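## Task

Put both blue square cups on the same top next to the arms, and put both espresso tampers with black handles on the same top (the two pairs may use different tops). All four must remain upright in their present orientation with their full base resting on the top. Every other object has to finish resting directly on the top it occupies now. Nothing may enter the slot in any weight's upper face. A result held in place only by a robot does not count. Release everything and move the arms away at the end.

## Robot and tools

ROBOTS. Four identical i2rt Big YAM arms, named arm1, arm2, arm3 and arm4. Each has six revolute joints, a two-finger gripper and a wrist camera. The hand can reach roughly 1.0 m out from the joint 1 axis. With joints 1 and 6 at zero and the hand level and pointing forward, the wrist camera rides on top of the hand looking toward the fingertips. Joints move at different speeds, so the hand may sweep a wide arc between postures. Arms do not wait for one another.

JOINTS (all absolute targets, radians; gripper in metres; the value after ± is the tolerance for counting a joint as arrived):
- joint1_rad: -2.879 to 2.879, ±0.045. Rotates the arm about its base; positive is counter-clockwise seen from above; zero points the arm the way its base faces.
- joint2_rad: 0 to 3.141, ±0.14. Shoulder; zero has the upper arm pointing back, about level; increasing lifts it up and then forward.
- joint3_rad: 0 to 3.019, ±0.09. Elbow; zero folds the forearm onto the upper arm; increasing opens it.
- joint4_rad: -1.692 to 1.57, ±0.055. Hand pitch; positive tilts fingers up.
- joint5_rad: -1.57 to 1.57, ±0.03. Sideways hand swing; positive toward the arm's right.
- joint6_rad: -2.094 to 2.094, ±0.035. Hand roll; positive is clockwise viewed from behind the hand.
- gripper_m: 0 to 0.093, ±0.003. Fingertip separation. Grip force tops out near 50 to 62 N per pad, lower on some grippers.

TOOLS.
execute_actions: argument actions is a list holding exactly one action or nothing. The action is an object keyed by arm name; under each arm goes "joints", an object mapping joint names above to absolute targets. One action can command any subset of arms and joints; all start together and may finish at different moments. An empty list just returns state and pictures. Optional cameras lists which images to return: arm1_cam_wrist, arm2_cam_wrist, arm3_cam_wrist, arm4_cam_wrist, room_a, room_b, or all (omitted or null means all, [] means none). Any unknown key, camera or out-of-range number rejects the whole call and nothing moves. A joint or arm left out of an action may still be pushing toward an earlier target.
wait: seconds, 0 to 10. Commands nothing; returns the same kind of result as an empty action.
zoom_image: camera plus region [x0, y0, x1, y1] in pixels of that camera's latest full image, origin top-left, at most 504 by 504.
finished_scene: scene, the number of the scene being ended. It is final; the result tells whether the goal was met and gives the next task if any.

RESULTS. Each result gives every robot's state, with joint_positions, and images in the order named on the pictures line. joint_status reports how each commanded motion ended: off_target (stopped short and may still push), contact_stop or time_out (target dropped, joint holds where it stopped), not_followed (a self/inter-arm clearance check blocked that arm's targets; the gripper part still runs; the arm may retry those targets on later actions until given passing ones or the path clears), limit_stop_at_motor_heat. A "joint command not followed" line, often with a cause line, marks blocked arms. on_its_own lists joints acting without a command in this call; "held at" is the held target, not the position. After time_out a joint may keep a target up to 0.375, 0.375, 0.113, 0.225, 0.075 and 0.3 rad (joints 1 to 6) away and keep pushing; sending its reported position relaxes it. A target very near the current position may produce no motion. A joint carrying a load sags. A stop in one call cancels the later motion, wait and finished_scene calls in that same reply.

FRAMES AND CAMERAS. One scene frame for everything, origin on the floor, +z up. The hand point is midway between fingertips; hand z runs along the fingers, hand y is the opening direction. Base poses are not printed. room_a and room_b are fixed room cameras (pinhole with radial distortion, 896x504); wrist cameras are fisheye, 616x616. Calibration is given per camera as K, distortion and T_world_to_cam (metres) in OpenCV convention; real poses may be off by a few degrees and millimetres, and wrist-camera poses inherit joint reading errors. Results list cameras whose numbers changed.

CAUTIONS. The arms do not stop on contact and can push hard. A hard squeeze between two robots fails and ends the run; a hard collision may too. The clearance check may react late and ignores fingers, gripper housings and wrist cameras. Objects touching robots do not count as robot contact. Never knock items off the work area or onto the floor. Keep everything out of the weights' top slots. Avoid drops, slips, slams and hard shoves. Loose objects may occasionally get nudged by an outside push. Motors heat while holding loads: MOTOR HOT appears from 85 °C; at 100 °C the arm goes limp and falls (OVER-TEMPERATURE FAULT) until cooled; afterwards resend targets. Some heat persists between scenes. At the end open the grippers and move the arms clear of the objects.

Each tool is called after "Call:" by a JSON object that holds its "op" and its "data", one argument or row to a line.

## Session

Call:
{"op": "execute_actions", "data": {
  "actions": [],
  "cameras": ["room_a","room_b"]
}}

Scene clock: 0.00 s.
arm1.joint_positions: joint1_rad=-0.682 joint2_rad=+0.407 joint3_rad=+1.527 joint4_rad=-1.151 joint5_rad=-0.217 joint6_rad=-0.179 gripper_m=+0.094
arm1.joint_status: not commanded
arm1.hand: x=-1.5129 y=+0.6273 z=+1.5016 quat_wxyz=(-0.555, +0.522, -0.494, -0.419) (m; scene frame)
arm2.joint_positions: joint1_rad=-0.827 joint2_rad=+0.462 joint3_rad=+1.436 joint4_rad=-1.323 joint5_rad=+0.019 joint6_rad=-0.738 gripper_m=+0.095
arm2.joint_status: not commanded
arm2.hand: x=-0.2971 y=+0.7954 z=+1.3557 quat_wxyz=(-0.465, +0.802, -0.145, -0.345) (m; scene frame)
arm3.joint_positions: joint1_rad=+0.839 joint2_rad=+0.500 joint3_rad=+1.434 joint4_rad=-1.167 joint5_rad=+0.297 joint6_rad=+0.017 gripper_m=+0.094
arm3.joint_status: not commanded
arm3.hand: x=+0.3823 y=-0.5947 z=+1.3858 quat_wxyz=(-0.620, +0.128, -0.770, -0.075) (m; scene frame)
arm4.joint_positions: joint1_rad=-0.035 joint2_rad=+0.561 joint3_rad=+1.671 joint4_rad=-1.607 joint5_rad=+0.000 joint6_rad=+0.030 gripper_m=+0.094
arm4.joint_status: not commanded
arm4.hand: x=+1.5800 y=-0.6344 z=+1.4038 quat_wxyz=(-0.428, -0.499, -0.697, +0.286) (m; scene frame)
pictures: room_a, room_b
Images, in order (width x height): room_a 896x504, room_b 896x504.

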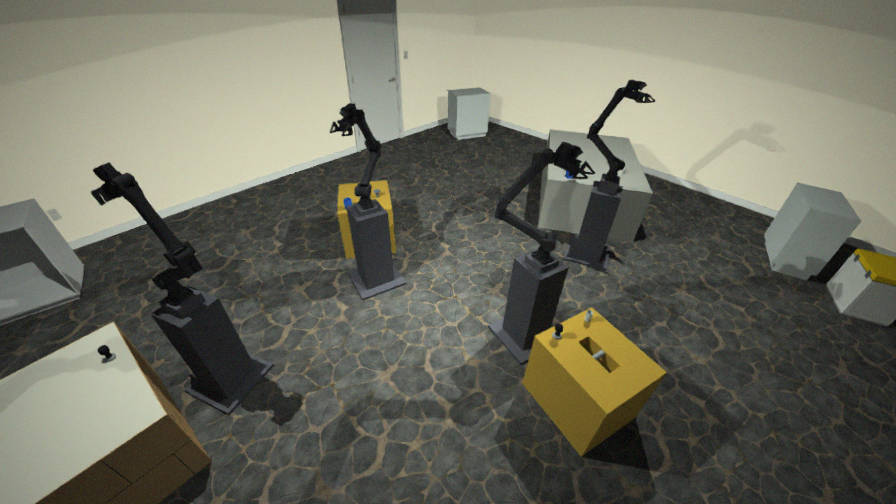

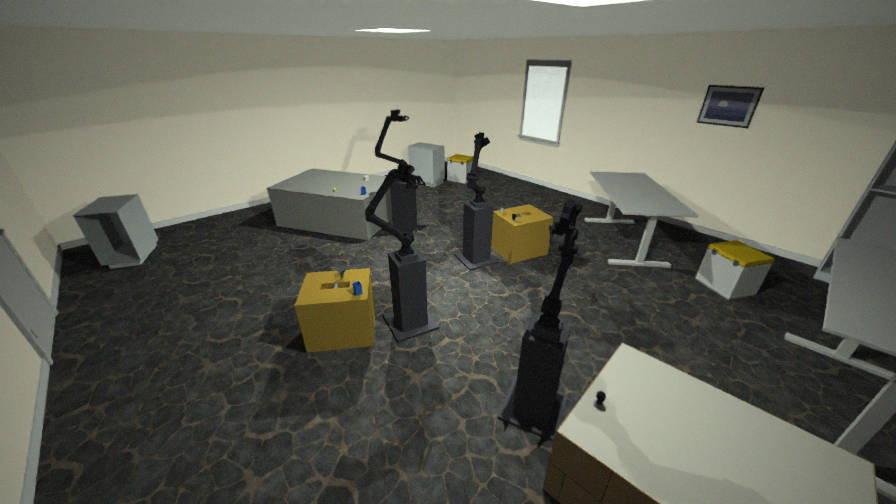

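Call:
{"op": "execute_actions", "data": {
  "actions": [
    {"arm1":{"joints":{"joint1_rad":2.2,"joint2_rad":1.57,"joint3_rad":1.59,"joint4_rad":-1.56,"joint5_rad":0,"joint6_rad":0}},"arm2":{"joints":{"joint1_rad":-1.9,"joint2_rad":1.57,"joint3_rad":1.59,"joint4_rad":-1.56,"joint5_rad":0,"joint6_rad":0}},"arm3":{"joints":{"joint1_rad":-1.6,"joint2_rad":1.57,"joint3_rad":1.59,"joint4_rad":-1.56,"joint5_rad":0,"joint6_rad":0}},"arm4":{"joints":{"joint1_rad":1.2,"joint2_rad":1.57,"joint3_rad":1.59,"joint4_rad":-1.56,"joint5_rad":0,"joint6_rad":0}}}
  ],
  "cameras": ["arm1_cam_wrist","arm2_cam_wrist","arm3_cam_wrist","arm4_cam_wrist"]
}}

Scene clock: 3.80 s.
arm1.joint_positions: joint1_rad=+2.206 joint2_rad=+1.580 joint3_rad=+1.576 joint4_rad=-1.546 joint5_rad=+0.001 joint6_rad=-0.016 gripper_m=+0.094
arm1.joint_status: all done
arm1.hand: x=-1.7805 y=+0.1104 z=+1.0865 quat_wxyz=(+0.004, +0.876, +0.482, -0.013) (m; scene frame)
arm2.joint_positions: joint1_rad=-1.909 joint2_rad=+1.567 joint3_rad=+1.564 joint4_rad=-1.551 joint5_rad=-0.002 joint6_rad=-0.011 gripper_m=+0.095
arm2.joint_status: all done
arm2.hand: x=+0.0410 y=+1.0500 z=+1.0304 quat_wxyz=(-0.011, +0.472, -0.881, -0.011) (m; scene frame)
arm3.joint_positions: joint1_rad=-1.607 joint2_rad=+1.593 joint3_rad=+1.579 joint4_rad=-1.544 joint5_rad=+0.000 joint6_rad=+0.008 gripper_m=+0.094
arm3.joint_status: all done
arm3.hand: x=+0.0657 y=-1.1138 z=+1.0153 quat_wxyz=(-0.001, -0.804, -0.595, +0.003) (m; scene frame)
arm4.joint_positions: joint1_rad=+1.203 joint2_rad=+1.576 joint3_rad=+1.585 joint4_rad=-1.556 joint5_rad=+0.000 joint6_rad=+0.007 gripper_m=+0.094
arm4.joint_status: all done
arm4.hand: x=+2.0180 y=-0.5085 z=+1.0571 quat_wxyz=(-0.014, +0.010, -1.000, +0.003) (m; scene frame)
pictures: arm1_cam_wrist, arm2_cam_wrist, arm3_cam_wrist, arm4_cam_wrist
camera_calibration (this result's frames):
arm1_cam_wrist: T_world_to_cam=[[-0.846853, 0.531763, 0.00824608, -1.57662], [0.44416, 0.698643, 0.56091, 0.109608], [0.292511, 0.478671, -0.827835, 1.49161], [0, 0, 0, 1]] pos_world=[-1.82016, 0.0478194, 1.18633]
arm2_cam_wrist: T_world_to_cam=[[0.829866, -0.557862, -0.0106154, 0.566181], [-0.455774, -0.688732, 0.563842, 0.164229], [-0.321857, -0.463076, -0.825814, 1.47436], [0, 0, 0, 1]] pos_world=[0.0795293, 1.1117, 1.13096]
arm3_cam_wrist: T_world_to_cam=[[-0.953938, 0.29919, 0.0220897, 0.371928], [0.257789, 0.779817, 0.570465, 0.276612], [0.153452, 0.549882, -0.821025, 1.5554], [0, 0, 0, 1]] pos_world=[0.0448098, -1.18227, 1.11101]
arm4_cam_wrist: T_world_to_cam=[[0.0110575, -0.999934, 0.0032449, -0.533029], [-0.836935, -0.00747912, 0.547252, 1.11691], [-0.547191, -0.008767, -0.836962, 2.10966], [0, 0, 0, 1]] pos_world=[2.09506, -0.506145, 1.15621]
Images, in order (width x height): arm1_cam_wrist 616x616, arm2_cam_wrist 616x616, arm3_cam_wrist 616x616, arm4_cam_wrist 616x616.

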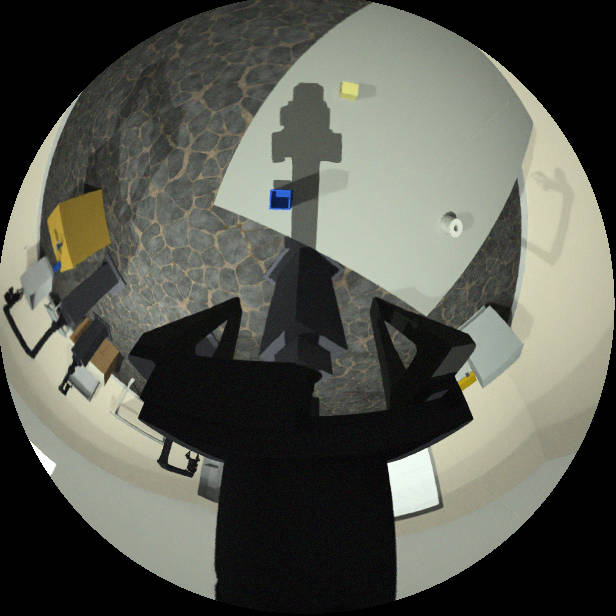

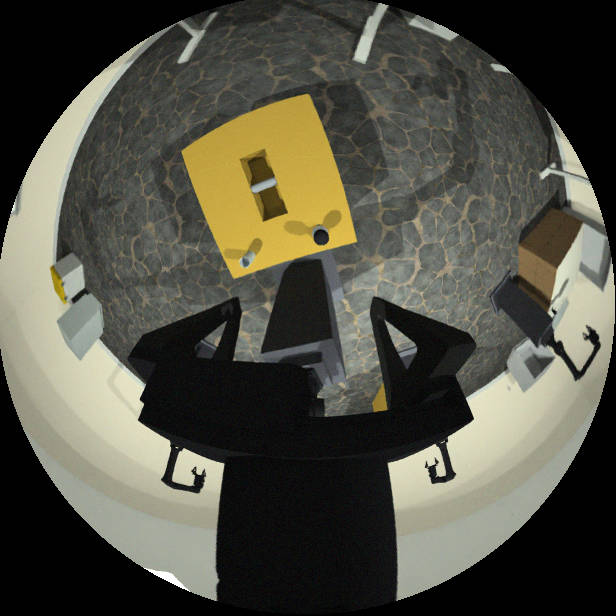

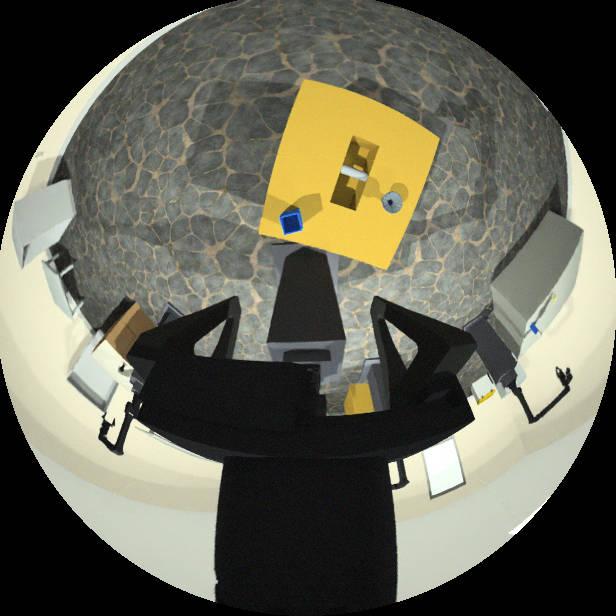

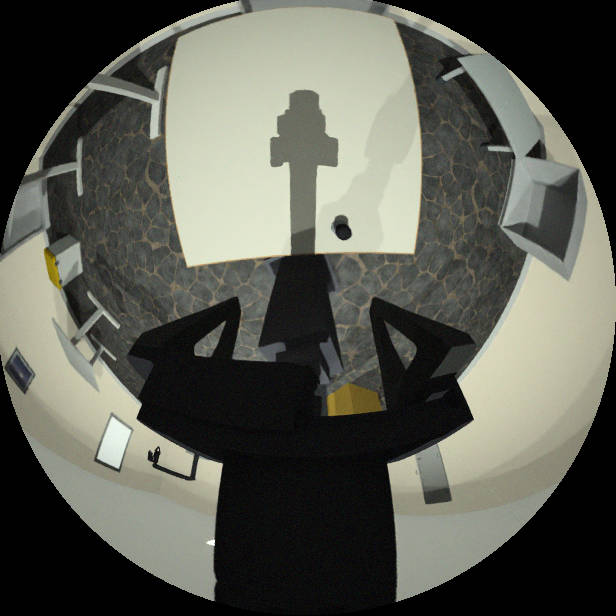

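Call:
{"op": "execute_actions", "data": {
  "actions": [
    {"arm1":{"joints":{"joint1_rad":2.335,"joint2_rad":2.06,"joint3_rad":1.33,"joint4_rad":-0.82}},"arm2":{"joints":{"joint1_rad":-2.01,"joint2_rad":1.85,"joint3_rad":0.98,"joint4_rad":-0.68}},"arm3":{"joints":{"joint1_rad":2.13,"joint2_rad":1.85,"joint3_rad":1.35,"joint4_rad":0.4}},"arm4":{"joints":{"joint1_rad":0.99,"joint2_rad":1.9,"joint3_rad":1.07,"joint4_rad":-0.72}}}
  ],
  "cameras": ["arm1_cam_wrist","arm2_cam_wrist","arm4_cam_wrist"]
}}

Scene clock: 8.00 s.
arm1.joint_positions: joint1_rad=+2.345 joint2_rad=+2.059 joint3_rad=+1.307 joint4_rad=-0.834 joint5_rad=+0.001 joint6_rad=-0.016 gripper_m=+0.094
arm1.joint_status: all done
arm1.hand: x=-1.7478 y=+0.0279 z=+0.7515 quat_wxyz=(-0.005, +0.841, +0.541, +0.003) (m; scene frame)
arm2.joint_positions: joint1_rad=-2.017 joint2_rad=+1.870 joint3_rad=+0.977 joint4_rad=-0.691 joint5_rad=-0.002 joint6_rad=-0.009 gripper_m=+0.095
arm2.joint_status: all done
arm2.hand: x=+0.0560 y=+0.9937 z=+0.6960 quat_wxyz=(+0.003, +0.424, -0.906, -0.005) (m; scene frame)
arm3.joint_positions: joint1_rad=+2.133 joint2_rad=+1.879 joint3_rad=+1.335 joint4_rad=+0.371 joint5_rad=-0.001 joint6_rad=+0.008 gripper_m=+0.094
arm3.joint_status: all done
arm3.hand: x=-0.0325 y=+0.0832 z=+0.9975 quat_wxyz=(-0.378, +0.616, -0.451, -0.523) (m; scene frame)
arm4.joint_positions: joint1_rad=+0.977 joint2_rad=+1.921 joint3_rad=+1.064 joint4_rad=-0.730 joint5_rad=+0.001 joint6_rad=+0.006 gripper_m=+0.094
arm4.joint_status: all done
arm4.hand: x=+1.9926 y=-0.6149 z=+0.7197 quat_wxyz=(+0.005, -0.102, -0.995, +0.003) (m; scene frame)
pictures: arm1_cam_wrist, arm2_cam_wrist, arm4_cam_wrist
camera_calibration (this result's frames):
arm1_cam_wrist: T_world_to_cam=[[-0.912352, 0.409325, 0.0081367, -1.61327], [0.334643, 0.734148, 0.590796, 0.1257], [0.235854, 0.541737, -0.80678, 1.12767], [0, 0, 0, 1]] pos_world=[-1.7799, -0.0428313, 0.848647]
arm2_cam_wrist: T_world_to_cam=[[0.764367, -0.644666, -0.012167, 0.609854], [-0.515268, -0.622068, 0.589517, 0.24011], [-0.387611, -0.444338, -0.807664, 1.14939], [0, 0, 0, 1]] pos_world=[0.103084, 1.05323, 0.794189]
arm4_cam_wrist: T_world_to_cam=[[-0.212128, -0.977232, 0.00448387, -0.180313], [-0.796365, 0.175523, 0.578787, 1.28858], [-0.566396, 0.119206, -0.815466, 1.91394], [0, 0, 0, 1]] pos_world=[2.07197, -0.630535, 0.815747]
Images, in order (width x height): arm1_cam_wrist 616x616, arm2_cam_wrist 616x616, arm4_cam_wrist 616x616.

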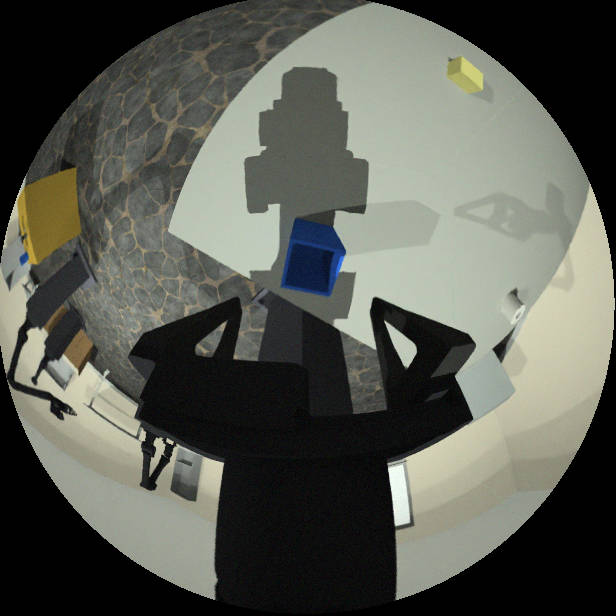

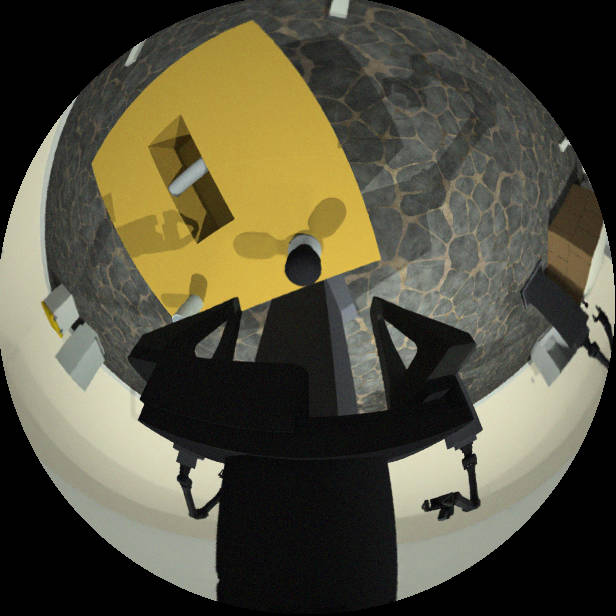

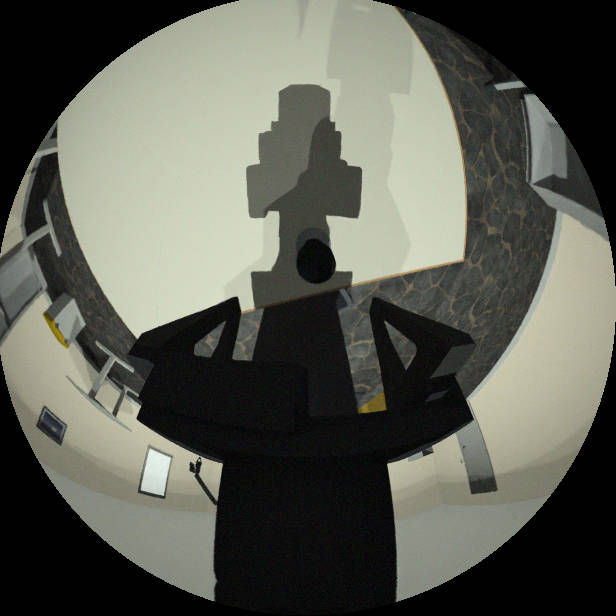

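Call:
{"op": "execute_actions", "data": {
  "actions": [
    {"arm1":{"joints":{"joint2_rad":2.26,"joint4_rad":-0.6,"joint6_rad":0.12}},"arm2":{"joints":{"joint2_rad":2.13,"joint3_rad":0.96,"joint4_rad":-0.37}},"arm4":{"joints":{"joint1_rad":0.965,"joint2_rad":2.19,"joint3_rad":1.1,"joint4_rad":-0.44}}}
  ],
  "cameras": ["arm1_cam_wrist","arm2_cam_wrist","arm4_cam_wrist"]
}}

Scene clock: 10.07 s.
arm1.joint_positions: joint1_rad=+2.345 joint2_rad=+2.261 joint3_rad=+1.319 joint4_rad=-0.615 joint5_rad=+0.001 joint6_rad=+0.102 gripper_m=+0.094
arm1.joint_status: all done
arm1.hand: x=-1.7522 y=+0.0199 z=+0.6498 quat_wxyz=(+0.003, +0.871, +0.491, -0.009) (m; scene frame)
arm2.joint_positions: joint1_rad=-2.017 joint2_rad=+2.134 joint3_rad=+0.949 joint4_rad=-0.381 joint5_rad=-0.002 joint6_rad=-0.009 gripper_m=+0.095
arm2.joint_status: all done
arm2.hand: x=+0.0508 y=+0.9893 z=+0.5818 quat_wxyz=(-0.005, +0.423, -0.906, -0.008) (m; scene frame)
arm3.joint_positions: joint1_rad=+2.133 joint2_rad=+1.879 joint3_rad=+1.335 joint4_rad=+0.371 joint5_rad=-0.001 joint6_rad=+0.008 gripper_m=+0.094
arm3.joint_status: not commanded
arm3.hand: x=-0.0325 y=+0.0832 z=+0.9975 quat_wxyz=(-0.378, +0.616, -0.451, -0.523) (m; scene frame)
arm4.joint_positions: joint1_rad=+0.977 joint2_rad=+2.199 joint3_rad=+1.079 joint4_rad=-0.450 joint5_rad=+0.001 joint6_rad=+0.006 gripper_m=+0.094
arm4.joint_status: all done
arm4.hand: x=+1.9975 y=-0.6166 z=+0.5986 quat_wxyz=(-0.003, -0.102, -0.995, +0.004) (m; scene frame)
pictures: arm1_cam_wrist, arm2_cam_wrist, arm4_cam_wrist
camera_calibration (this result's frames):
arm1_cam_wrist: T_world_to_cam=[[-0.857856, 0.513849, 0.00656678, -1.51875], [0.426585, 0.70493, 0.566655, 0.370498], [0.286546, 0.48891, -0.823929, 1.15197], [0, 0, 0, 1]] pos_world=[-1.79101, -0.0439763, 0.74917]
arm2_cam_wrist: T_world_to_cam=[[0.764402, -0.644627, -0.0120781, 0.609461], [-0.522284, -0.630094, 0.574631, 0.318944], [-0.378033, -0.432941, -0.818324, 1.04758], [0, 0, 0, 1]] pos_world=[0.0967236, 1.04738, 0.681342]
arm4_cam_wrist: T_world_to_cam=[[-0.212101, -0.977239, 0.00421336, -0.180309], [-0.806006, 0.177371, 0.564707, 1.39161], [-0.552601, 0.116379, -0.825281, 1.7947], [0, 0, 0, 1]] pos_world=[2.07515, -0.631902, 0.696042]
Images, in order (width x height): arm1_cam_wrist 616x616, arm2_cam_wrist 616x616, arm4_cam_wrist 616x616.

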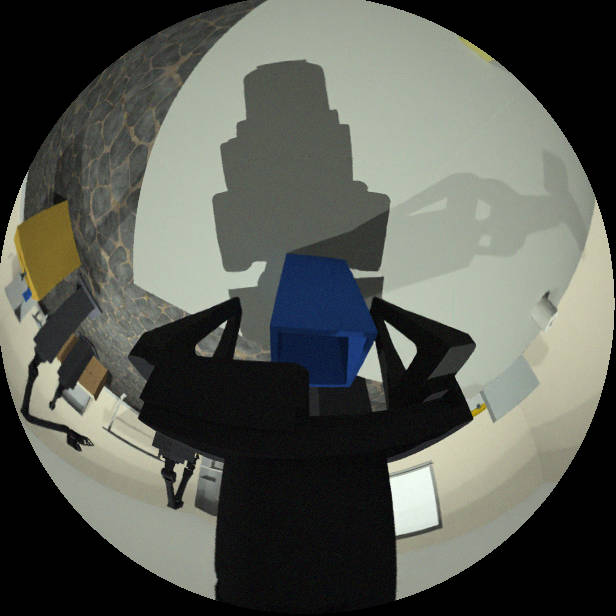

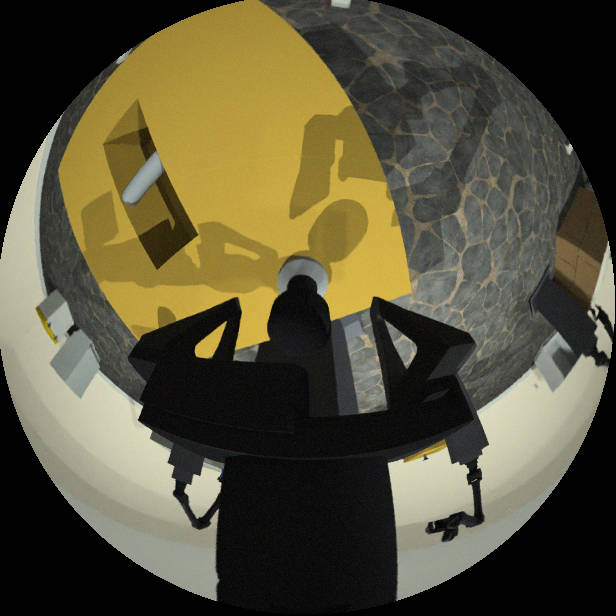

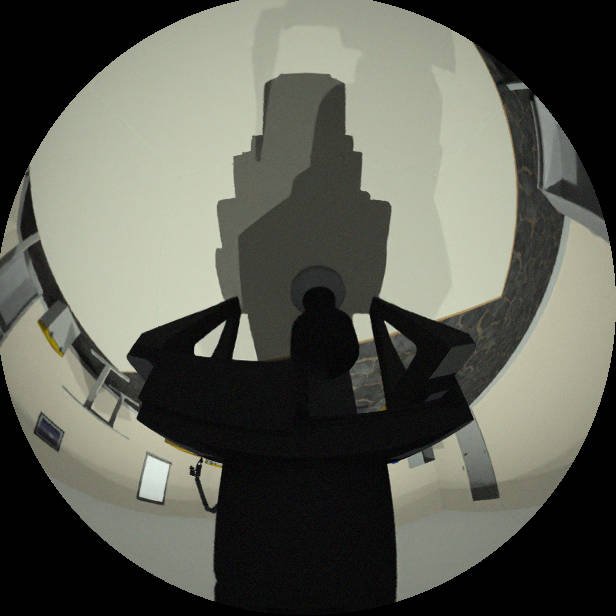

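Call:
{"op": "execute_actions", "data": {
  "actions": [
    {"arm1":{"joints":{"joint1_rad":2.32,"joint4_rad":-0.65}},"arm2":{"joints":{"gripper_m":0}},"arm4":{"joints":{"joint1_rad":0.94,"joint2_rad":2.13,"joint3_rad":1.06,"joint4_rad":-0.48}}}
  ],
  "cameras": ["arm4_cam_wrist"]
}}

Call:
{"op": "execute_actions", "data": {
  "actions": [
    {"arm1":{"joints":{"gripper_m":0}},"arm4":{"joints":{"gripper_m":0}},"arm2":{"joints":{"joint2_rad":1.55,"joint3_rad":1.6,"joint4_rad":-1.57}}}
  ],
  "cameras": []
}}

Call:
{"op": "execute_actions", "data": {
  "actions": [
    {"arm1":{"joints":{"joint2_rad":1.57,"joint3_rad":1.59,"joint4_rad":-1.57}},"arm4":{"joints":{"joint2_rad":1.55,"joint3_rad":1.6,"joint4_rad":-1.57}},"arm2":{"joints":{"joint1_rad":2.15,"joint6_rad":1.57}}}
  ],
  "cameras": ["arm3_cam_wrist"]
}}

Scene clock: 11.70 s.
arm1.joint_positions: joint1_rad=+2.327 joint2_rad=+2.261 joint3_rad=+1.319 joint4_rad=-0.636 joint5_rad=+0.001 joint6_rad=+0.103 gripper_m=+0.094
arm1.joint_status: all done
arm1.hand: x=-1.7585 y=+0.0287 z=+0.6498 quat_wxyz=(-0.003, +0.876, +0.483, -0.001) (m; scene frame)
arm2.joint_positions: joint1_rad=-2.015 joint2_rad=+2.132 joint3_rad=+0.954 joint4_rad=-0.373 joint5_rad=-0.004 joint6_rad=-0.007 gripper_m=+0.001
arm2.joint_status: all done
arm2.hand: x=+0.0537 y=+0.9940 z=+0.5835 quat_wxyz=(-0.012, +0.423, -0.906, -0.013) (m; scene frame)
arm3.joint_positions: joint1_rad=+2.133 joint2_rad=+1.879 joint3_rad=+1.335 joint4_rad=+0.371 joint5_rad=-0.001 joint6_rad=+0.008 gripper_m=+0.094
arm3.joint_status: not commanded
arm3.hand: x=-0.0325 y=+0.0832 z=+0.9975 quat_wxyz=(-0.378, +0.616, -0.451, -0.523) (m; scene frame)
arm4.joint_positions: joint1_rad=+0.949 joint2_rad=+2.148 joint3_rad=+1.068 joint4_rad=-0.473 joint5_rad=+0.001 joint6_rad=+0.006 gripper_m=+0.094
arm4.joint_status: all done
arm4.hand: x=+1.9986 y=-0.6306 z=+0.6197 quat_wxyz=(-0.012, -0.116, -0.993, +0.005) (m; scene frame)
pictures: arm4_cam_wrist
camera_calibration (this result's frames):
arm4_cam_wrist: T_world_to_cam=[[-0.240307, -0.97069, 0.00374053, -0.133036], [-0.810397, 0.202743, 0.549683, 1.41715], [-0.53433, 0.129062, -0.835365, 1.79215], [0, 0, 0, 1]] pos_world=[2.07408, -0.647751, 0.718611]
Images, in order (width x height): arm4_cam_wrist 616x616.

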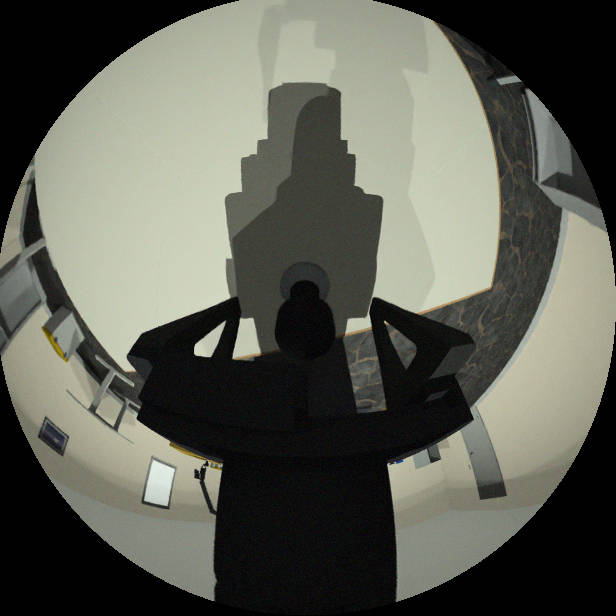

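Scene clock: 13.57 s.
arm1.joint_positions: joint1_rad=+2.327 joint2_rad=+2.261 joint3_rad=+1.319 joint4_rad=-0.636 joint5_rad=+0.000 joint6_rad=+0.104 gripper_m=+0.053
arm1.joint_status: gripper_m off_target (ended at +0.053, target +0.000)
arm1.hand: x=-1.7584 y=+0.0287 z=+0.6498 quat_wxyz=(-0.003, +0.876, +0.483, +0.000) (m; scene frame)
arm2.joint_positions: joint1_rad=-2.015 joint2_rad=+1.545 joint3_rad=+1.587 joint4_rad=-1.561 joint5_rad=-0.004 joint6_rad=-0.007 gripper_m=+0.001
arm2.joint_status: all done
arm2.hand: x=+0.0808 y=+1.0192 z=+1.0490 quat_wxyz=(-0.026, +0.423, -0.906, -0.019) (m; scene frame)
arm3.joint_positions: joint1_rad=+2.133 joint2_rad=+1.879 joint3_rad=+1.335 joint4_rad=+0.371 joint5_rad=-0.001 joint6_rad=+0.008 gripper_m=+0.094
arm3.joint_status: not commanded
arm3.hand: x=-0.0325 y=+0.0832 z=+0.9975 quat_wxyz=(-0.378, +0.616, -0.451, -0.523) (m; scene frame)
arm4.joint_positions: joint1_rad=+0.949 joint2_rad=+2.147 joint3_rad=+1.068 joint4_rad=-0.473 joint5_rad=+0.001 joint6_rad=+0.006 gripper_m=+0.001
arm4.joint_status: all done
arm4.hand: x=+1.9988 y=-0.6306 z=+0.6201 quat_wxyz=(-0.013, -0.116, -0.993, +0.005) (m; scene frame)
pictures: none
No camera images: the call's "cameras" was empty. Leave "cameras" out to get every camera's image.

Scene clock: 16.73 s.
arm1.joint_positions: joint1_rad=+2.327 joint2_rad=+1.567 joint3_rad=+1.582 joint4_rad=-1.556 joint5_rad=+0.000 joint6_rad=+0.104 gripper_m=+0.053
arm1.joint_status: all done
arm1.hand: x=-1.7286 y=+0.0836 z=+1.0949 quat_wxyz=(+0.008, +0.876, +0.483, -0.016) (m; scene frame)
arm2.joint_positions: joint1_rad=+2.152 joint2_rad=+1.545 joint3_rad=+1.587 joint4_rad=-1.561 joint5_rad=-0.001 joint6_rad=+1.560 gripper_m=+0.001
arm2.joint_status: all done
arm2.hand: x=-0.0765 y=+0.2077 z=+1.0365 quat_wxyz=(+0.018, +0.986, +0.166, +0.006) (m; scene frame)
arm3.joint_positions: joint1_rad=+2.133 joint2_rad=+1.879 joint3_rad=+1.335 joint4_rad=+0.371 joint5_rad=-0.001 joint6_rad=+0.008 gripper_m=+0.094
arm3.joint_status: not commanded
arm3.hand: x=-0.0325 y=+0.0832 z=+0.9975 quat_wxyz=(-0.378, +0.616, -0.451, -0.523) (m; scene frame)
arm4.joint_positions: joint1_rad=+0.949 joint2_rad=+1.547 joint3_rad=+1.600 joint4_rad=-1.562 joint5_rad=+0.001 joint6_rad=+0.006 gripper_m=+0.001
arm4.joint_status: all done
arm4.hand: x=+2.0037 y=-0.6290 z=+1.0772 quat_wxyz=(-0.034, -0.116, -0.993, +0.007) (m; scene frame)
pictures: arm3_cam_wrist
camera_calibration (this result's frames):
arm3_cam_wrist: T_world_to_cam=[[0.958171, 0.285971, -0.0113739, 0.0171743], [0.193492, -0.676569, -0.710504, 0.775488], [-0.210879, 0.678583, -0.703601, 0.757931], [0, 0, 0, 1]] pos_world=[-0.00667472, 0.00544028, 1.08446]
Images, in order (width x height): arm3_cam_wrist 616x616.

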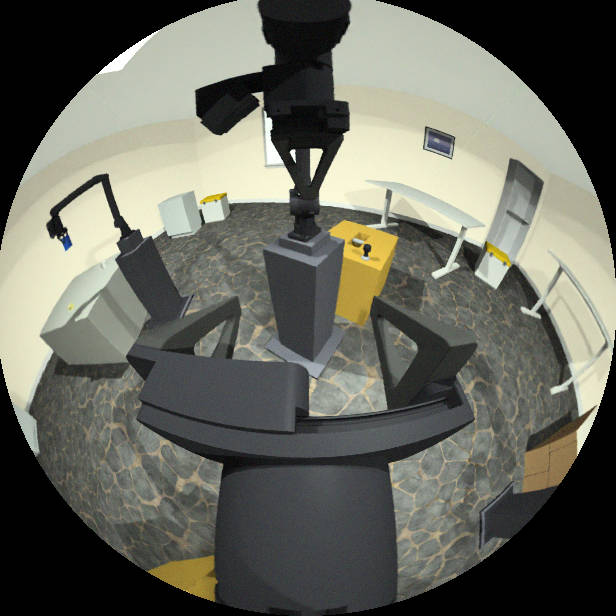

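Call:
{"op": "execute_actions", "data": {
  "actions": [
    {"arm1":{"joints":{"joint1_rad":-1.82,"joint6_rad":1.57}},"arm2":{"joints":{"joint1_rad":0.37,"joint6_rad":0,"joint2_rad":1.6,"joint3_rad":1.2,"joint4_rad":0.25,"gripper_m":0.093}},"arm3":{"joints":{"joint1_rad":0.335}},"arm4":{"joints":{"joint2_rad":1.95,"joint3_rad":1.0,"joint4_rad":-0.6,"gripper_m":0.093}}}
  ],
  "cameras": ["arm4_cam_wrist","arm2_cam_wrist"]
}}

Scene clock: 20.47 s.
arm1.joint_positions: joint1_rad=-1.825 joint2_rad=+1.567 joint3_rad=+1.582 joint4_rad=-1.556 joint5_rad=+0.001 joint6_rad=+1.552 gripper_m=+0.053
arm1.joint_status: all done
arm1.hand: x=-1.0408 y=+0.5585 z=+1.0895 quat_wxyz=(-0.009, -0.664, -0.748, -0.008) (m; scene frame)
arm2.joint_positions: joint1_rad=+0.365 joint2_rad=+1.605 joint3_rad=+1.189 joint4_rad=+0.231 joint5_rad=-0.001 joint6_rad=+0.010 gripper_m=+0.093
arm2.joint_status: all done
arm2.hand: x=-0.9164 y=+0.5851 z=+1.0668 quat_wxyz=(+0.031, +0.769, +0.041, -0.637) (m; scene frame)
arm3.joint_positions: joint1_rad=+0.331 joint2_rad=+1.879 joint3_rad=+1.335 joint4_rad=+0.371 joint5_rad=+0.002 joint6_rad=+0.008 gripper_m=+0.094
arm3.joint_status: all done
arm3.hand: x=+0.9713 y=-0.5893 z=+0.9927 quat_wxyz=(-0.643, +0.025, -0.765, -0.031) (m; scene frame)
arm4.joint_positions: joint1_rad=+0.949 joint2_rad=+1.971 joint3_rad=+1.000 joint4_rad=-0.610 joint5_rad=+0.001 joint6_rad=+0.006 gripper_m=+0.093
arm4.joint_status: all done
arm4.hand: x=+1.9738 y=-0.6244 z=+0.6831 quat_wxyz=(+0.002, -0.116, -0.993, +0.003) (m; scene frame)
pictures: arm2_cam_wrist, arm4_cam_wrist
camera_calibration (this result's frames):
arm2_cam_wrist: T_world_to_cam=[[-0.103673, 0.994611, 0.000424971, -0.673847], [0.724982, 0.0758611, -0.684577, 1.35371], [-0.68092, -0.0706644, -0.72894, 0.318989], [0, 0, 0, 1]] pos_world=[-0.834072, 0.590062, 1.15953]
arm4_cam_wrist: T_world_to_cam=[[-0.240361, -0.970677, 0.00343392, -0.132853], [-0.794594, 0.198789, 0.573675, 1.31093], [-0.557536, 0.135161, -0.819076, 1.86952], [0, 0, 0, 1]] pos_world=[2.05205, -0.642241, 0.77969]
Images, in order (width x height): arm2_cam_wrist 616x616, arm4_cam_wrist 616x616.

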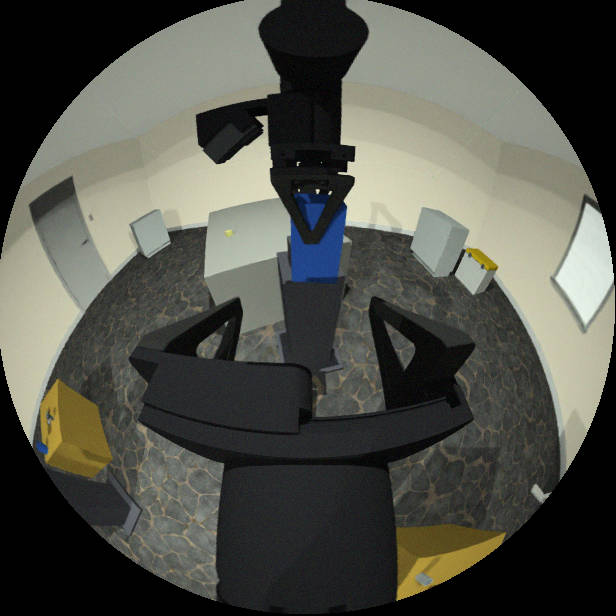

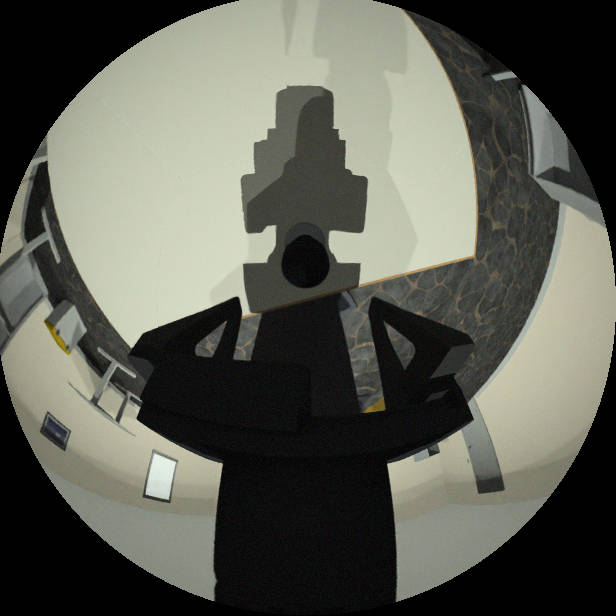

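Call:
{"op": "execute_actions", "data": {
  "actions": [
    {"arm2":{"joints":{"joint1_rad":0.345,"joint2_rad":1.985,"joint3_rad":1.66,"joint4_rad":0.2}},"arm4":{"joints":{"joint2_rad":2.19,"joint3_rad":1.08,"joint4_rad":-0.44}}}
  ],
  "cameras": ["arm4_cam_wrist","arm2_cam_wrist"]
}}

Call:
{"op": "execute_actions", "data": {
  "actions": [
    {"arm2":{"joints":{"gripper_m":0}},"arm4":{"joints":{"gripper_m":0}}}
  ],
  "cameras": ["arm1_cam_wrist"]
}}

Scene clock: 22.57 s.
arm1.joint_positions: joint1_rad=-1.825 joint2_rad=+1.567 joint3_rad=+1.582 joint4_rad=-1.558 joint5_rad=+0.001 joint6_rad=+1.552 gripper_m=+0.053
arm1.joint_status: not commanded
arm1.hand: x=-1.0414 y=+0.5584 z=+1.0895 quat_wxyz=(-0.008, -0.664, -0.748, -0.008) (m; scene frame)
arm2.joint_positions: joint1_rad=+0.357 joint2_rad=+1.982 joint3_rad=+1.611 joint4_rad=+0.203 joint5_rad=-0.001 joint6_rad=+0.010 gripper_m=+0.093
arm2.joint_status: all done
arm2.hand: x=-1.0563 y=+0.5773 z=+1.0309 quat_wxyz=(+0.029, +0.763, +0.038, -0.644) (m; scene frame)
arm3.joint_positions: joint1_rad=+0.331 joint2_rad=+1.879 joint3_rad=+1.335 joint4_rad=+0.371 joint5_rad=+0.002 joint6_rad=+0.008 gripper_m=+0.094
arm3.joint_status: not commanded
arm3.hand: x=+0.9713 y=-0.5893 z=+0.9927 quat_wxyz=(-0.643, +0.025, -0.765, -0.031) (m; scene frame)
arm4.joint_positions: joint1_rad=+0.949 joint2_rad=+2.191 joint3_rad=+1.066 joint4_rad=-0.446 joint5_rad=+0.001 joint6_rad=+0.006 gripper_m=+0.093
arm4.joint_status: all done
arm4.hand: x=+1.9906 y=-0.6288 z=+0.5999 quat_wxyz=(-0.002, -0.116, -0.993, +0.004) (m; scene frame)
pictures: arm2_cam_wrist, arm4_cam_wrist
camera_calibration (this result's frames):
arm2_cam_wrist: T_world_to_cam=[[-0.0963453, 0.995348, 0.000427741, -0.673285], [0.713109, 0.0693256, -0.697617, 1.43586], [-0.694401, -0.0669071, -0.716471, 0.167724], [0, 0, 0, 1]] pos_world=[-0.972327, 0.581833, 1.12214]
arm4_cam_wrist: T_world_to_cam=[[-0.240339, -0.970683, 0.00328369, -0.132733], [-0.799899, 0.199968, 0.565839, 1.38884], [-0.549907, 0.133367, -0.824509, 1.79829], [0, 0, 0, 1]] pos_world=[2.06792, -0.646397, 0.697276]
Images, in order (width x height): arm2_cam_wrist 616x616, arm4_cam_wrist 616x616.

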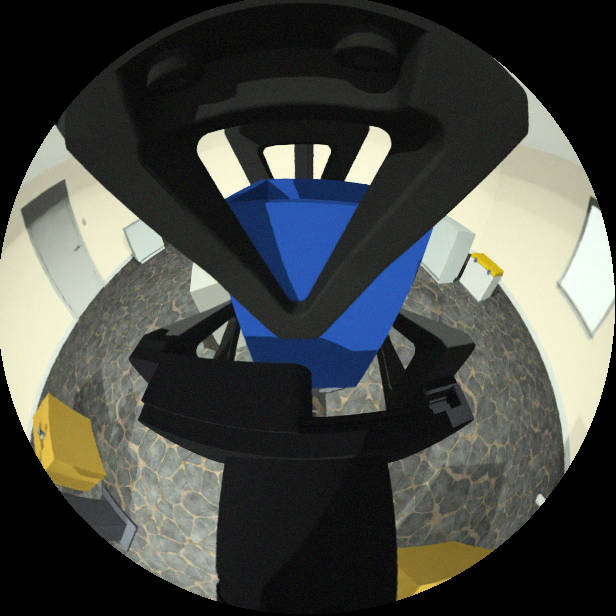

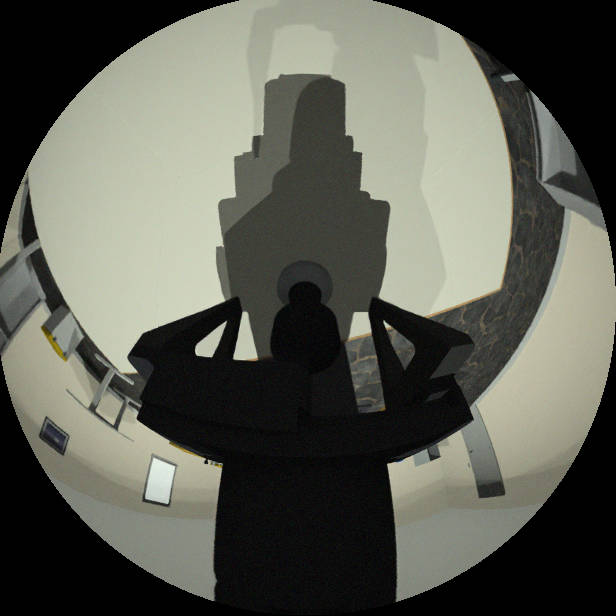

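Scene clock: 23.27 s.
arm1.joint_positions: joint1_rad=-1.825 joint2_rad=+1.567 joint3_rad=+1.582 joint4_rad=-1.558 joint5_rad=+0.002 joint6_rad=+1.552 gripper_m=+0.053
arm1.joint_status: not commanded
arm1.hand: x=-1.0414 y=+0.5583 z=+1.0895 quat_wxyz=(-0.009, -0.664, -0.748, -0.007) (m; scene frame)
arm2.joint_positions: joint1_rad=+0.355 joint2_rad=+1.982 joint3_rad=+1.611 joint4_rad=+0.203 joint5_rad=+0.003 joint6_rad=+0.008 gripper_m=+0.054
arm2.joint_status: gripper_m off_target (ended at +0.054, target +0.000)
arm2.hand: x=-1.0566 y=+0.5798 z=+1.0309 quat_wxyz=(+0.026, +0.764, +0.037, -0.644) (m; scene frame)
arm3.joint_positions: joint1_rad=+0.331 joint2_rad=+1.879 joint3_rad=+1.335 joint4_rad=+0.371 joint5_rad=+0.002 joint6_rad=+0.008 gripper_m=+0.094
arm3.joint_status: not commanded
arm3.hand: x=+0.9713 y=-0.5893 z=+0.9927 quat_wxyz=(-0.643, +0.025, -0.765, -0.031) (m; scene frame)
arm4.joint_positions: joint1_rad=+0.949 joint2_rad=+2.191 joint3_rad=+1.066 joint4_rad=-0.446 joint5_rad=+0.000 joint6_rad=+0.006 gripper_m=+0.043
arm4.joint_status: gripper_m off_target (ended at +0.043, target +0.000)
arm4.hand: x=+1.9906 y=-0.6287 z=+0.5999 quat_wxyz=(-0.002, -0.116, -0.993, +0.003) (m; scene frame)
pictures: arm1_cam_wrist
camera_calibration (this result's frames):
arm1_cam_wrist: T_world_to_cam=[[-0.992172, -0.123344, -0.0195214, -0.944213], [-0.111805, 0.807741, 0.578839, -1.19275], [-0.0556281, 0.57649, -0.815208, 0.632599], [0, 0, 0, 1]] pos_world=[-1.03499, 0.482283, 1.18768]
Images, in order (width x height): arm1_cam_wrist 616x616.

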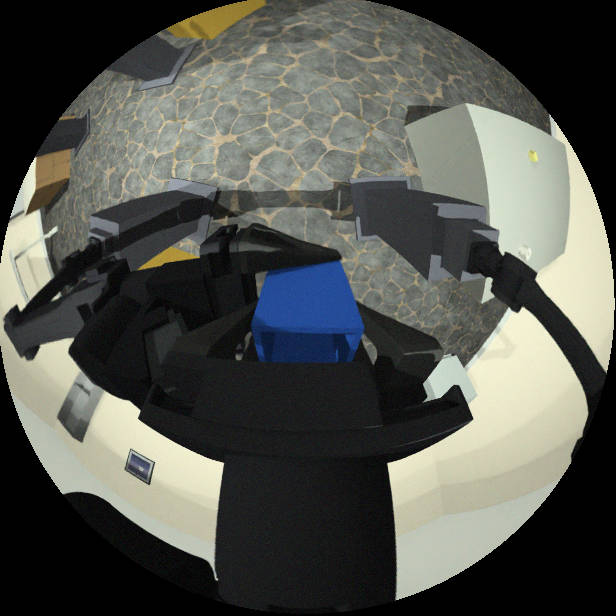

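Call:
{"op": "execute_actions", "data": {
  "actions": [
    {"arm1":{"joints":{"gripper_m":0.062}},"arm4":{"joints":{"joint2_rad":1.55,"joint3_rad":1.6,"joint4_rad":-1.57}}}
  ],
  "cameras": []
}}

Call:
{"op": "execute_actions", "data": {
  "actions": [
    {"arm1":{"joints":{"joint3_rad":1.8,"joint4_rad":-1.67}},"arm4":{"joints":{"joint1_rad":-1.87,"joint6_rad":1.57}}}
  ],
  "cameras": ["arm3_cam_wrist"]
}}

Call:
{"op": "execute_actions", "data": {
  "actions": [
    {"arm1":{"joints":{"joint2_rad":0.6}},"arm2":{"joints":{"joint1_rad":-1.47,"joint2_rad":2.2,"joint3_rad":1.15,"joint4_rad":0.9}}}
  ],
  "cameras": []
}}

Call:
{"op": "execute_actions", "data": {
  "actions": [
    {"arm2":{"joints":{"joint2_rad":2.8,"joint3_rad":1.34,"joint4_rad":1.33}}}
  ],
  "cameras": ["arm2_cam_wrist","room_a"]
}}

Call:
{"op": "zoom_image", "data": {
  "camera": "room_a",
  "region": [500, 280, 680, 410]
}}

Scene clock: 26.93 s.
arm1.joint_positions: joint1_rad=-1.825 joint2_rad=+1.562 joint3_rad=+1.582 joint4_rad=-1.569 joint5_rad=+0.002 joint6_rad=+1.552 gripper_m=+0.062
arm1.joint_status: all done
arm1.hand: x=-1.0450 y=+0.5580 z=+1.0916 quat_wxyz=(-0.006, -0.664, -0.748, -0.005) (m; scene frame)
arm2.joint_positions: joint1_rad=+0.355 joint2_rad=+1.982 joint3_rad=+1.611 joint4_rad=+0.203 joint5_rad=+0.003 joint6_rad=+0.008 gripper_m=+0.054
arm2.joint_status: not commanded
arm2.hand: x=-1.0566 y=+0.5798 z=+1.0308 quat_wxyz=(+0.026, +0.764, +0.037, -0.644) (m; scene frame)
arm3.joint_positions: joint1_rad=+0.331 joint2_rad=+1.879 joint3_rad=+1.335 joint4_rad=+0.371 joint5_rad=+0.002 joint6_rad=+0.008 gripper_m=+0.094
arm3.joint_status: not commanded
arm3.hand: x=+0.9713 y=-0.5893 z=+0.9927 quat_wxyz=(-0.643, +0.025, -0.765, -0.031) (m; scene frame)
arm4.joint_positions: joint1_rad=+0.949 joint2_rad=+1.567 joint3_rad=+1.591 joint4_rad=-1.561 joint5_rad=+0.000 joint6_rad=+0.006 gripper_m=+0.043
arm4.joint_status: all done
arm4.hand: x=+2.0046 y=-0.6292 z=+1.0646 quat_wxyz=(-0.020, -0.116, -0.993, +0.005) (m; scene frame)
pictures: none
No camera images: the call's "cameras" was empty. Leave "cameras" out to get every camera's image.

Scene clock: 29.43 s.
arm1.joint_positions: joint1_rad=-1.825 joint2_rad=+1.560 joint3_rad=+1.774 joint4_rad=-1.656 joint5_rad=+0.002 joint6_rad=+1.554 gripper_m=+0.062
arm1.joint_status: all done
arm1.hand: x=-1.0275 y=+0.5599 z=+1.1666 quat_wxyz=(-0.042, -0.663, -0.746, -0.044) (m; scene frame)
arm2.joint_positions: joint1_rad=+0.355 joint2_rad=+1.982 joint3_rad=+1.615 joint4_rad=+0.203 joint5_rad=+0.003 joint6_rad=+0.008 gripper_m=+0.054
arm2.joint_status: not commanded
arm2.hand: x=-1.0572 y=+0.5798 z=+1.0328 quat_wxyz=(+0.026, +0.763, +0.037, -0.645) (m; scene frame)
arm3.joint_positions: joint1_rad=+0.331 joint2_rad=+1.879 joint3_rad=+1.335 joint4_rad=+0.371 joint5_rad=+0.002 joint6_rad=+0.008 gripper_m=+0.094
arm3.joint_status: not commanded
arm3.hand: x=+0.9713 y=-0.5893 z=+0.9927 quat_wxyz=(-0.643, +0.025, -0.765, -0.031) (m; scene frame)
arm4.joint_positions: joint1_rad=-1.872 joint2_rad=+1.567 joint3_rad=+1.591 joint4_rad=-1.562 joint5_rad=+0.003 joint6_rad=+1.561 gripper_m=+0.043
arm4.joint_status: all done
arm4.hand: x=+1.0624 y=-0.5651 z=+1.0593 quat_wxyz=(-0.012, -0.743, +0.669, +0.008) (m; scene frame)
pictures: arm3_cam_wrist
camera_calibration (this result's frames):
arm3_cam_wrist: T_world_to_cam=[[0.0563836, -0.998227, -0.0190815, -0.625666], [-0.707811, -0.0264861, -0.705905, 1.37681], [0.704148, 0.0533076, -0.708049, 0.169775], [0, 0, 0, 1]] pos_world=[0.890253, -0.59714, 1.08017]
Images, in order (width x height): arm3_cam_wrist 616x616.

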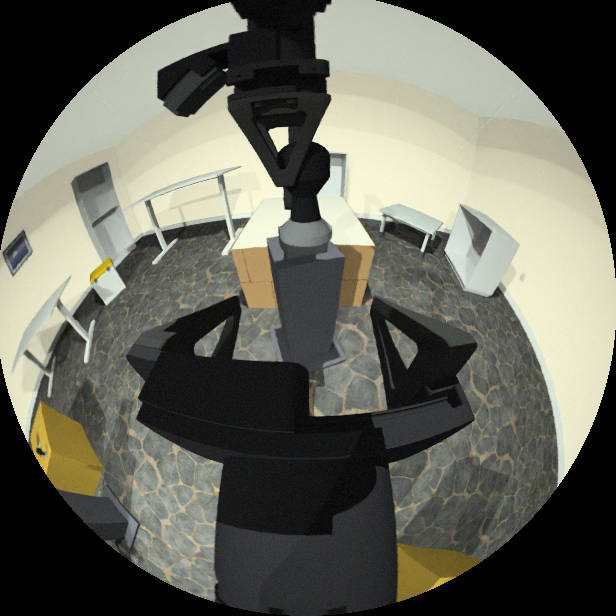

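Scene clock: 31.43 s.
arm1.joint_positions: joint1_rad=-1.825 joint2_rad=+0.606 joint3_rad=+1.799 joint4_rad=-1.656 joint5_rad=+0.002 joint6_rad=+1.554 gripper_m=+0.062
arm1.joint_status: all done
arm1.hand: x=-1.4037 y=+0.5223 z=+1.4695 quat_wxyz=(-0.355, -0.566, -0.637, -0.384) (m; scene frame)
arm2.joint_positions: joint1_rad=-1.481 joint2_rad=+2.220 joint3_rad=+1.146 joint4_rad=+0.880 joint5_rad=+0.000 joint6_rad=+0.007 gripper_m=+0.054
arm2.joint_status: all done
arm2.hand: x=-0.1024 y=+1.3796 z=+0.7809 quat_wxyz=(-0.489, +0.492, -0.589, -0.416) (m; scene frame)
arm3.joint_positions: joint1_rad=+0.331 joint2_rad=+1.879 joint3_rad=+1.335 joint4_rad=+0.371 joint5_rad=+0.002 joint6_rad=+0.008 gripper_m=+0.094
arm3.joint_status: not commanded
arm3.hand: x=+0.9713 y=-0.5893 z=+0.9927 quat_wxyz=(-0.643, +0.025, -0.765, -0.031) (m; scene frame)
arm4.joint_positions: joint1_rad=-1.872 joint2_rad=+1.567 joint3_rad=+1.591 joint4_rad=-1.562 joint5_rad=+0.003 joint6_rad=+1.561 gripper_m=+0.043
arm4.joint_status: not commanded
arm4.hand: x=+1.0624 y=-0.5651 z=+1.0593 quat_wxyz=(-0.012, -0.743, +0.669, +0.008) (m; scene frame)
pictures: none
No camera images: the call's "cameras" was empty. Leave "cameras" out to get every camera's image.

Scene clock: 32.73 s.
arm1.joint_positions: joint1_rad=-1.825 joint2_rad=+0.606 joint3_rad=+1.799 joint4_rad=-1.656 joint5_rad=+0.002 joint6_rad=+1.554 gripper_m=+0.062
arm1.joint_status: not commanded
arm1.hand: x=-1.4037 y=+0.5223 z=+1.4695 quat_wxyz=(-0.355, -0.566, -0.637, -0.384) (m; scene frame)
arm2.joint_positions: joint1_rad=-1.481 joint2_rad=+2.828 joint3_rad=+1.323 joint4_rad=+1.308 joint5_rad=-0.002 joint6_rad=-0.003 gripper_m=+0.054
arm2.joint_status: all done
arm2.hand: x=-0.1125 y=+1.3255 z=+0.5254 quat_wxyz=(-0.489, +0.496, -0.587, -0.413) (m; scene frame)
arm3.joint_positions: joint1_rad=+0.331 joint2_rad=+1.879 joint3_rad=+1.335 joint4_rad=+0.371 joint5_rad=+0.002 joint6_rad=+0.008 gripper_m=+0.094
arm3.joint_status: not commanded
arm3.hand: x=+0.9713 y=-0.5893 z=+0.9927 quat_wxyz=(-0.643, +0.025, -0.765, -0.031) (m; scene frame)
arm4.joint_positions: joint1_rad=-1.872 joint2_rad=+1.567 joint3_rad=+1.591 joint4_rad=-1.562 joint5_rad=+0.003 joint6_rad=+1.561 gripper_m=+0.043
arm4.joint_status: not commanded
arm4.hand: x=+1.0624 y=-0.5651 z=+1.0593 quat_wxyz=(-0.012, -0.743, +0.669, +0.008) (m; scene frame)
pictures: arm2_cam_wrist, room_a
camera_calibration (this result's frames):
arm2_cam_wrist: T_world_to_cam=[[0.986081, -0.166219, -0.00394673, 0.336826], [-0.123134, -0.714123, -0.689105, 1.29817], [0.111724, 0.68, -0.724651, -0.384008], [0, 0, 0, 1]] pos_world=[-0.129386, 1.24416, 0.617632]
Images, in order (width x height): arm2_cam_wrist 616x616, room_a 896x504.

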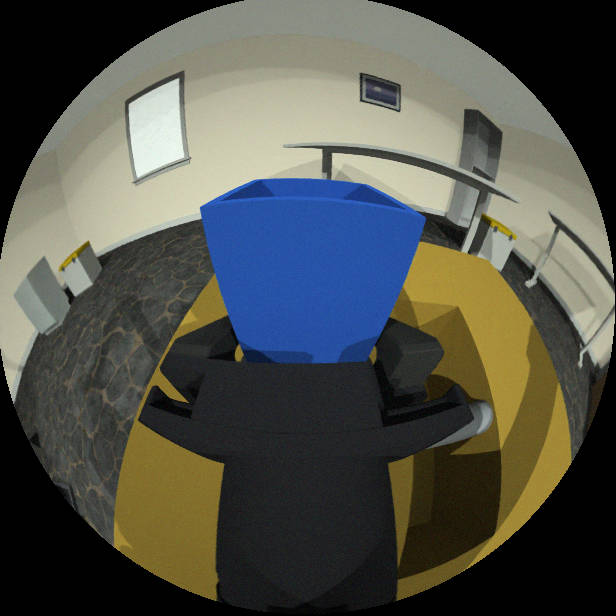

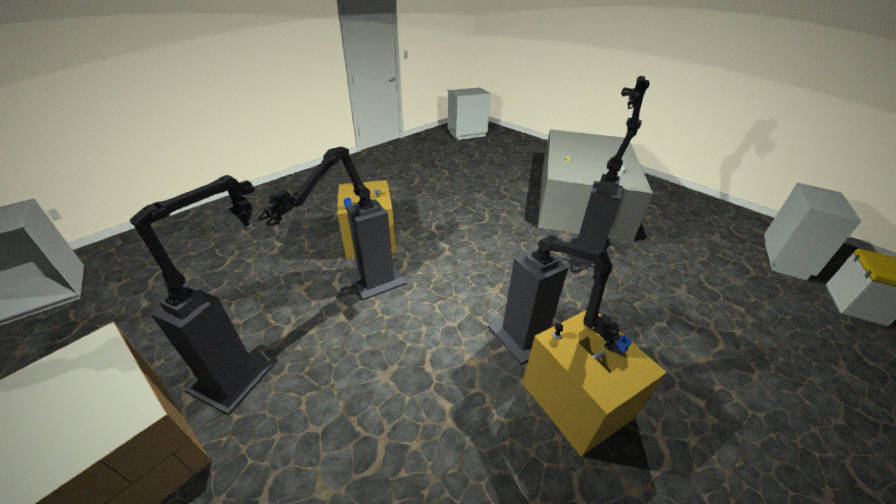

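Region (500, 280, 680, 410) of room_a's 896x504 image, scaled by 2.800, with more detail than that image has.

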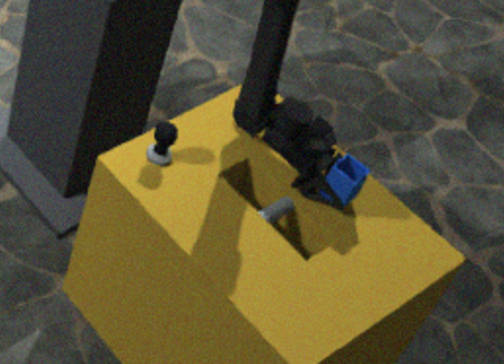

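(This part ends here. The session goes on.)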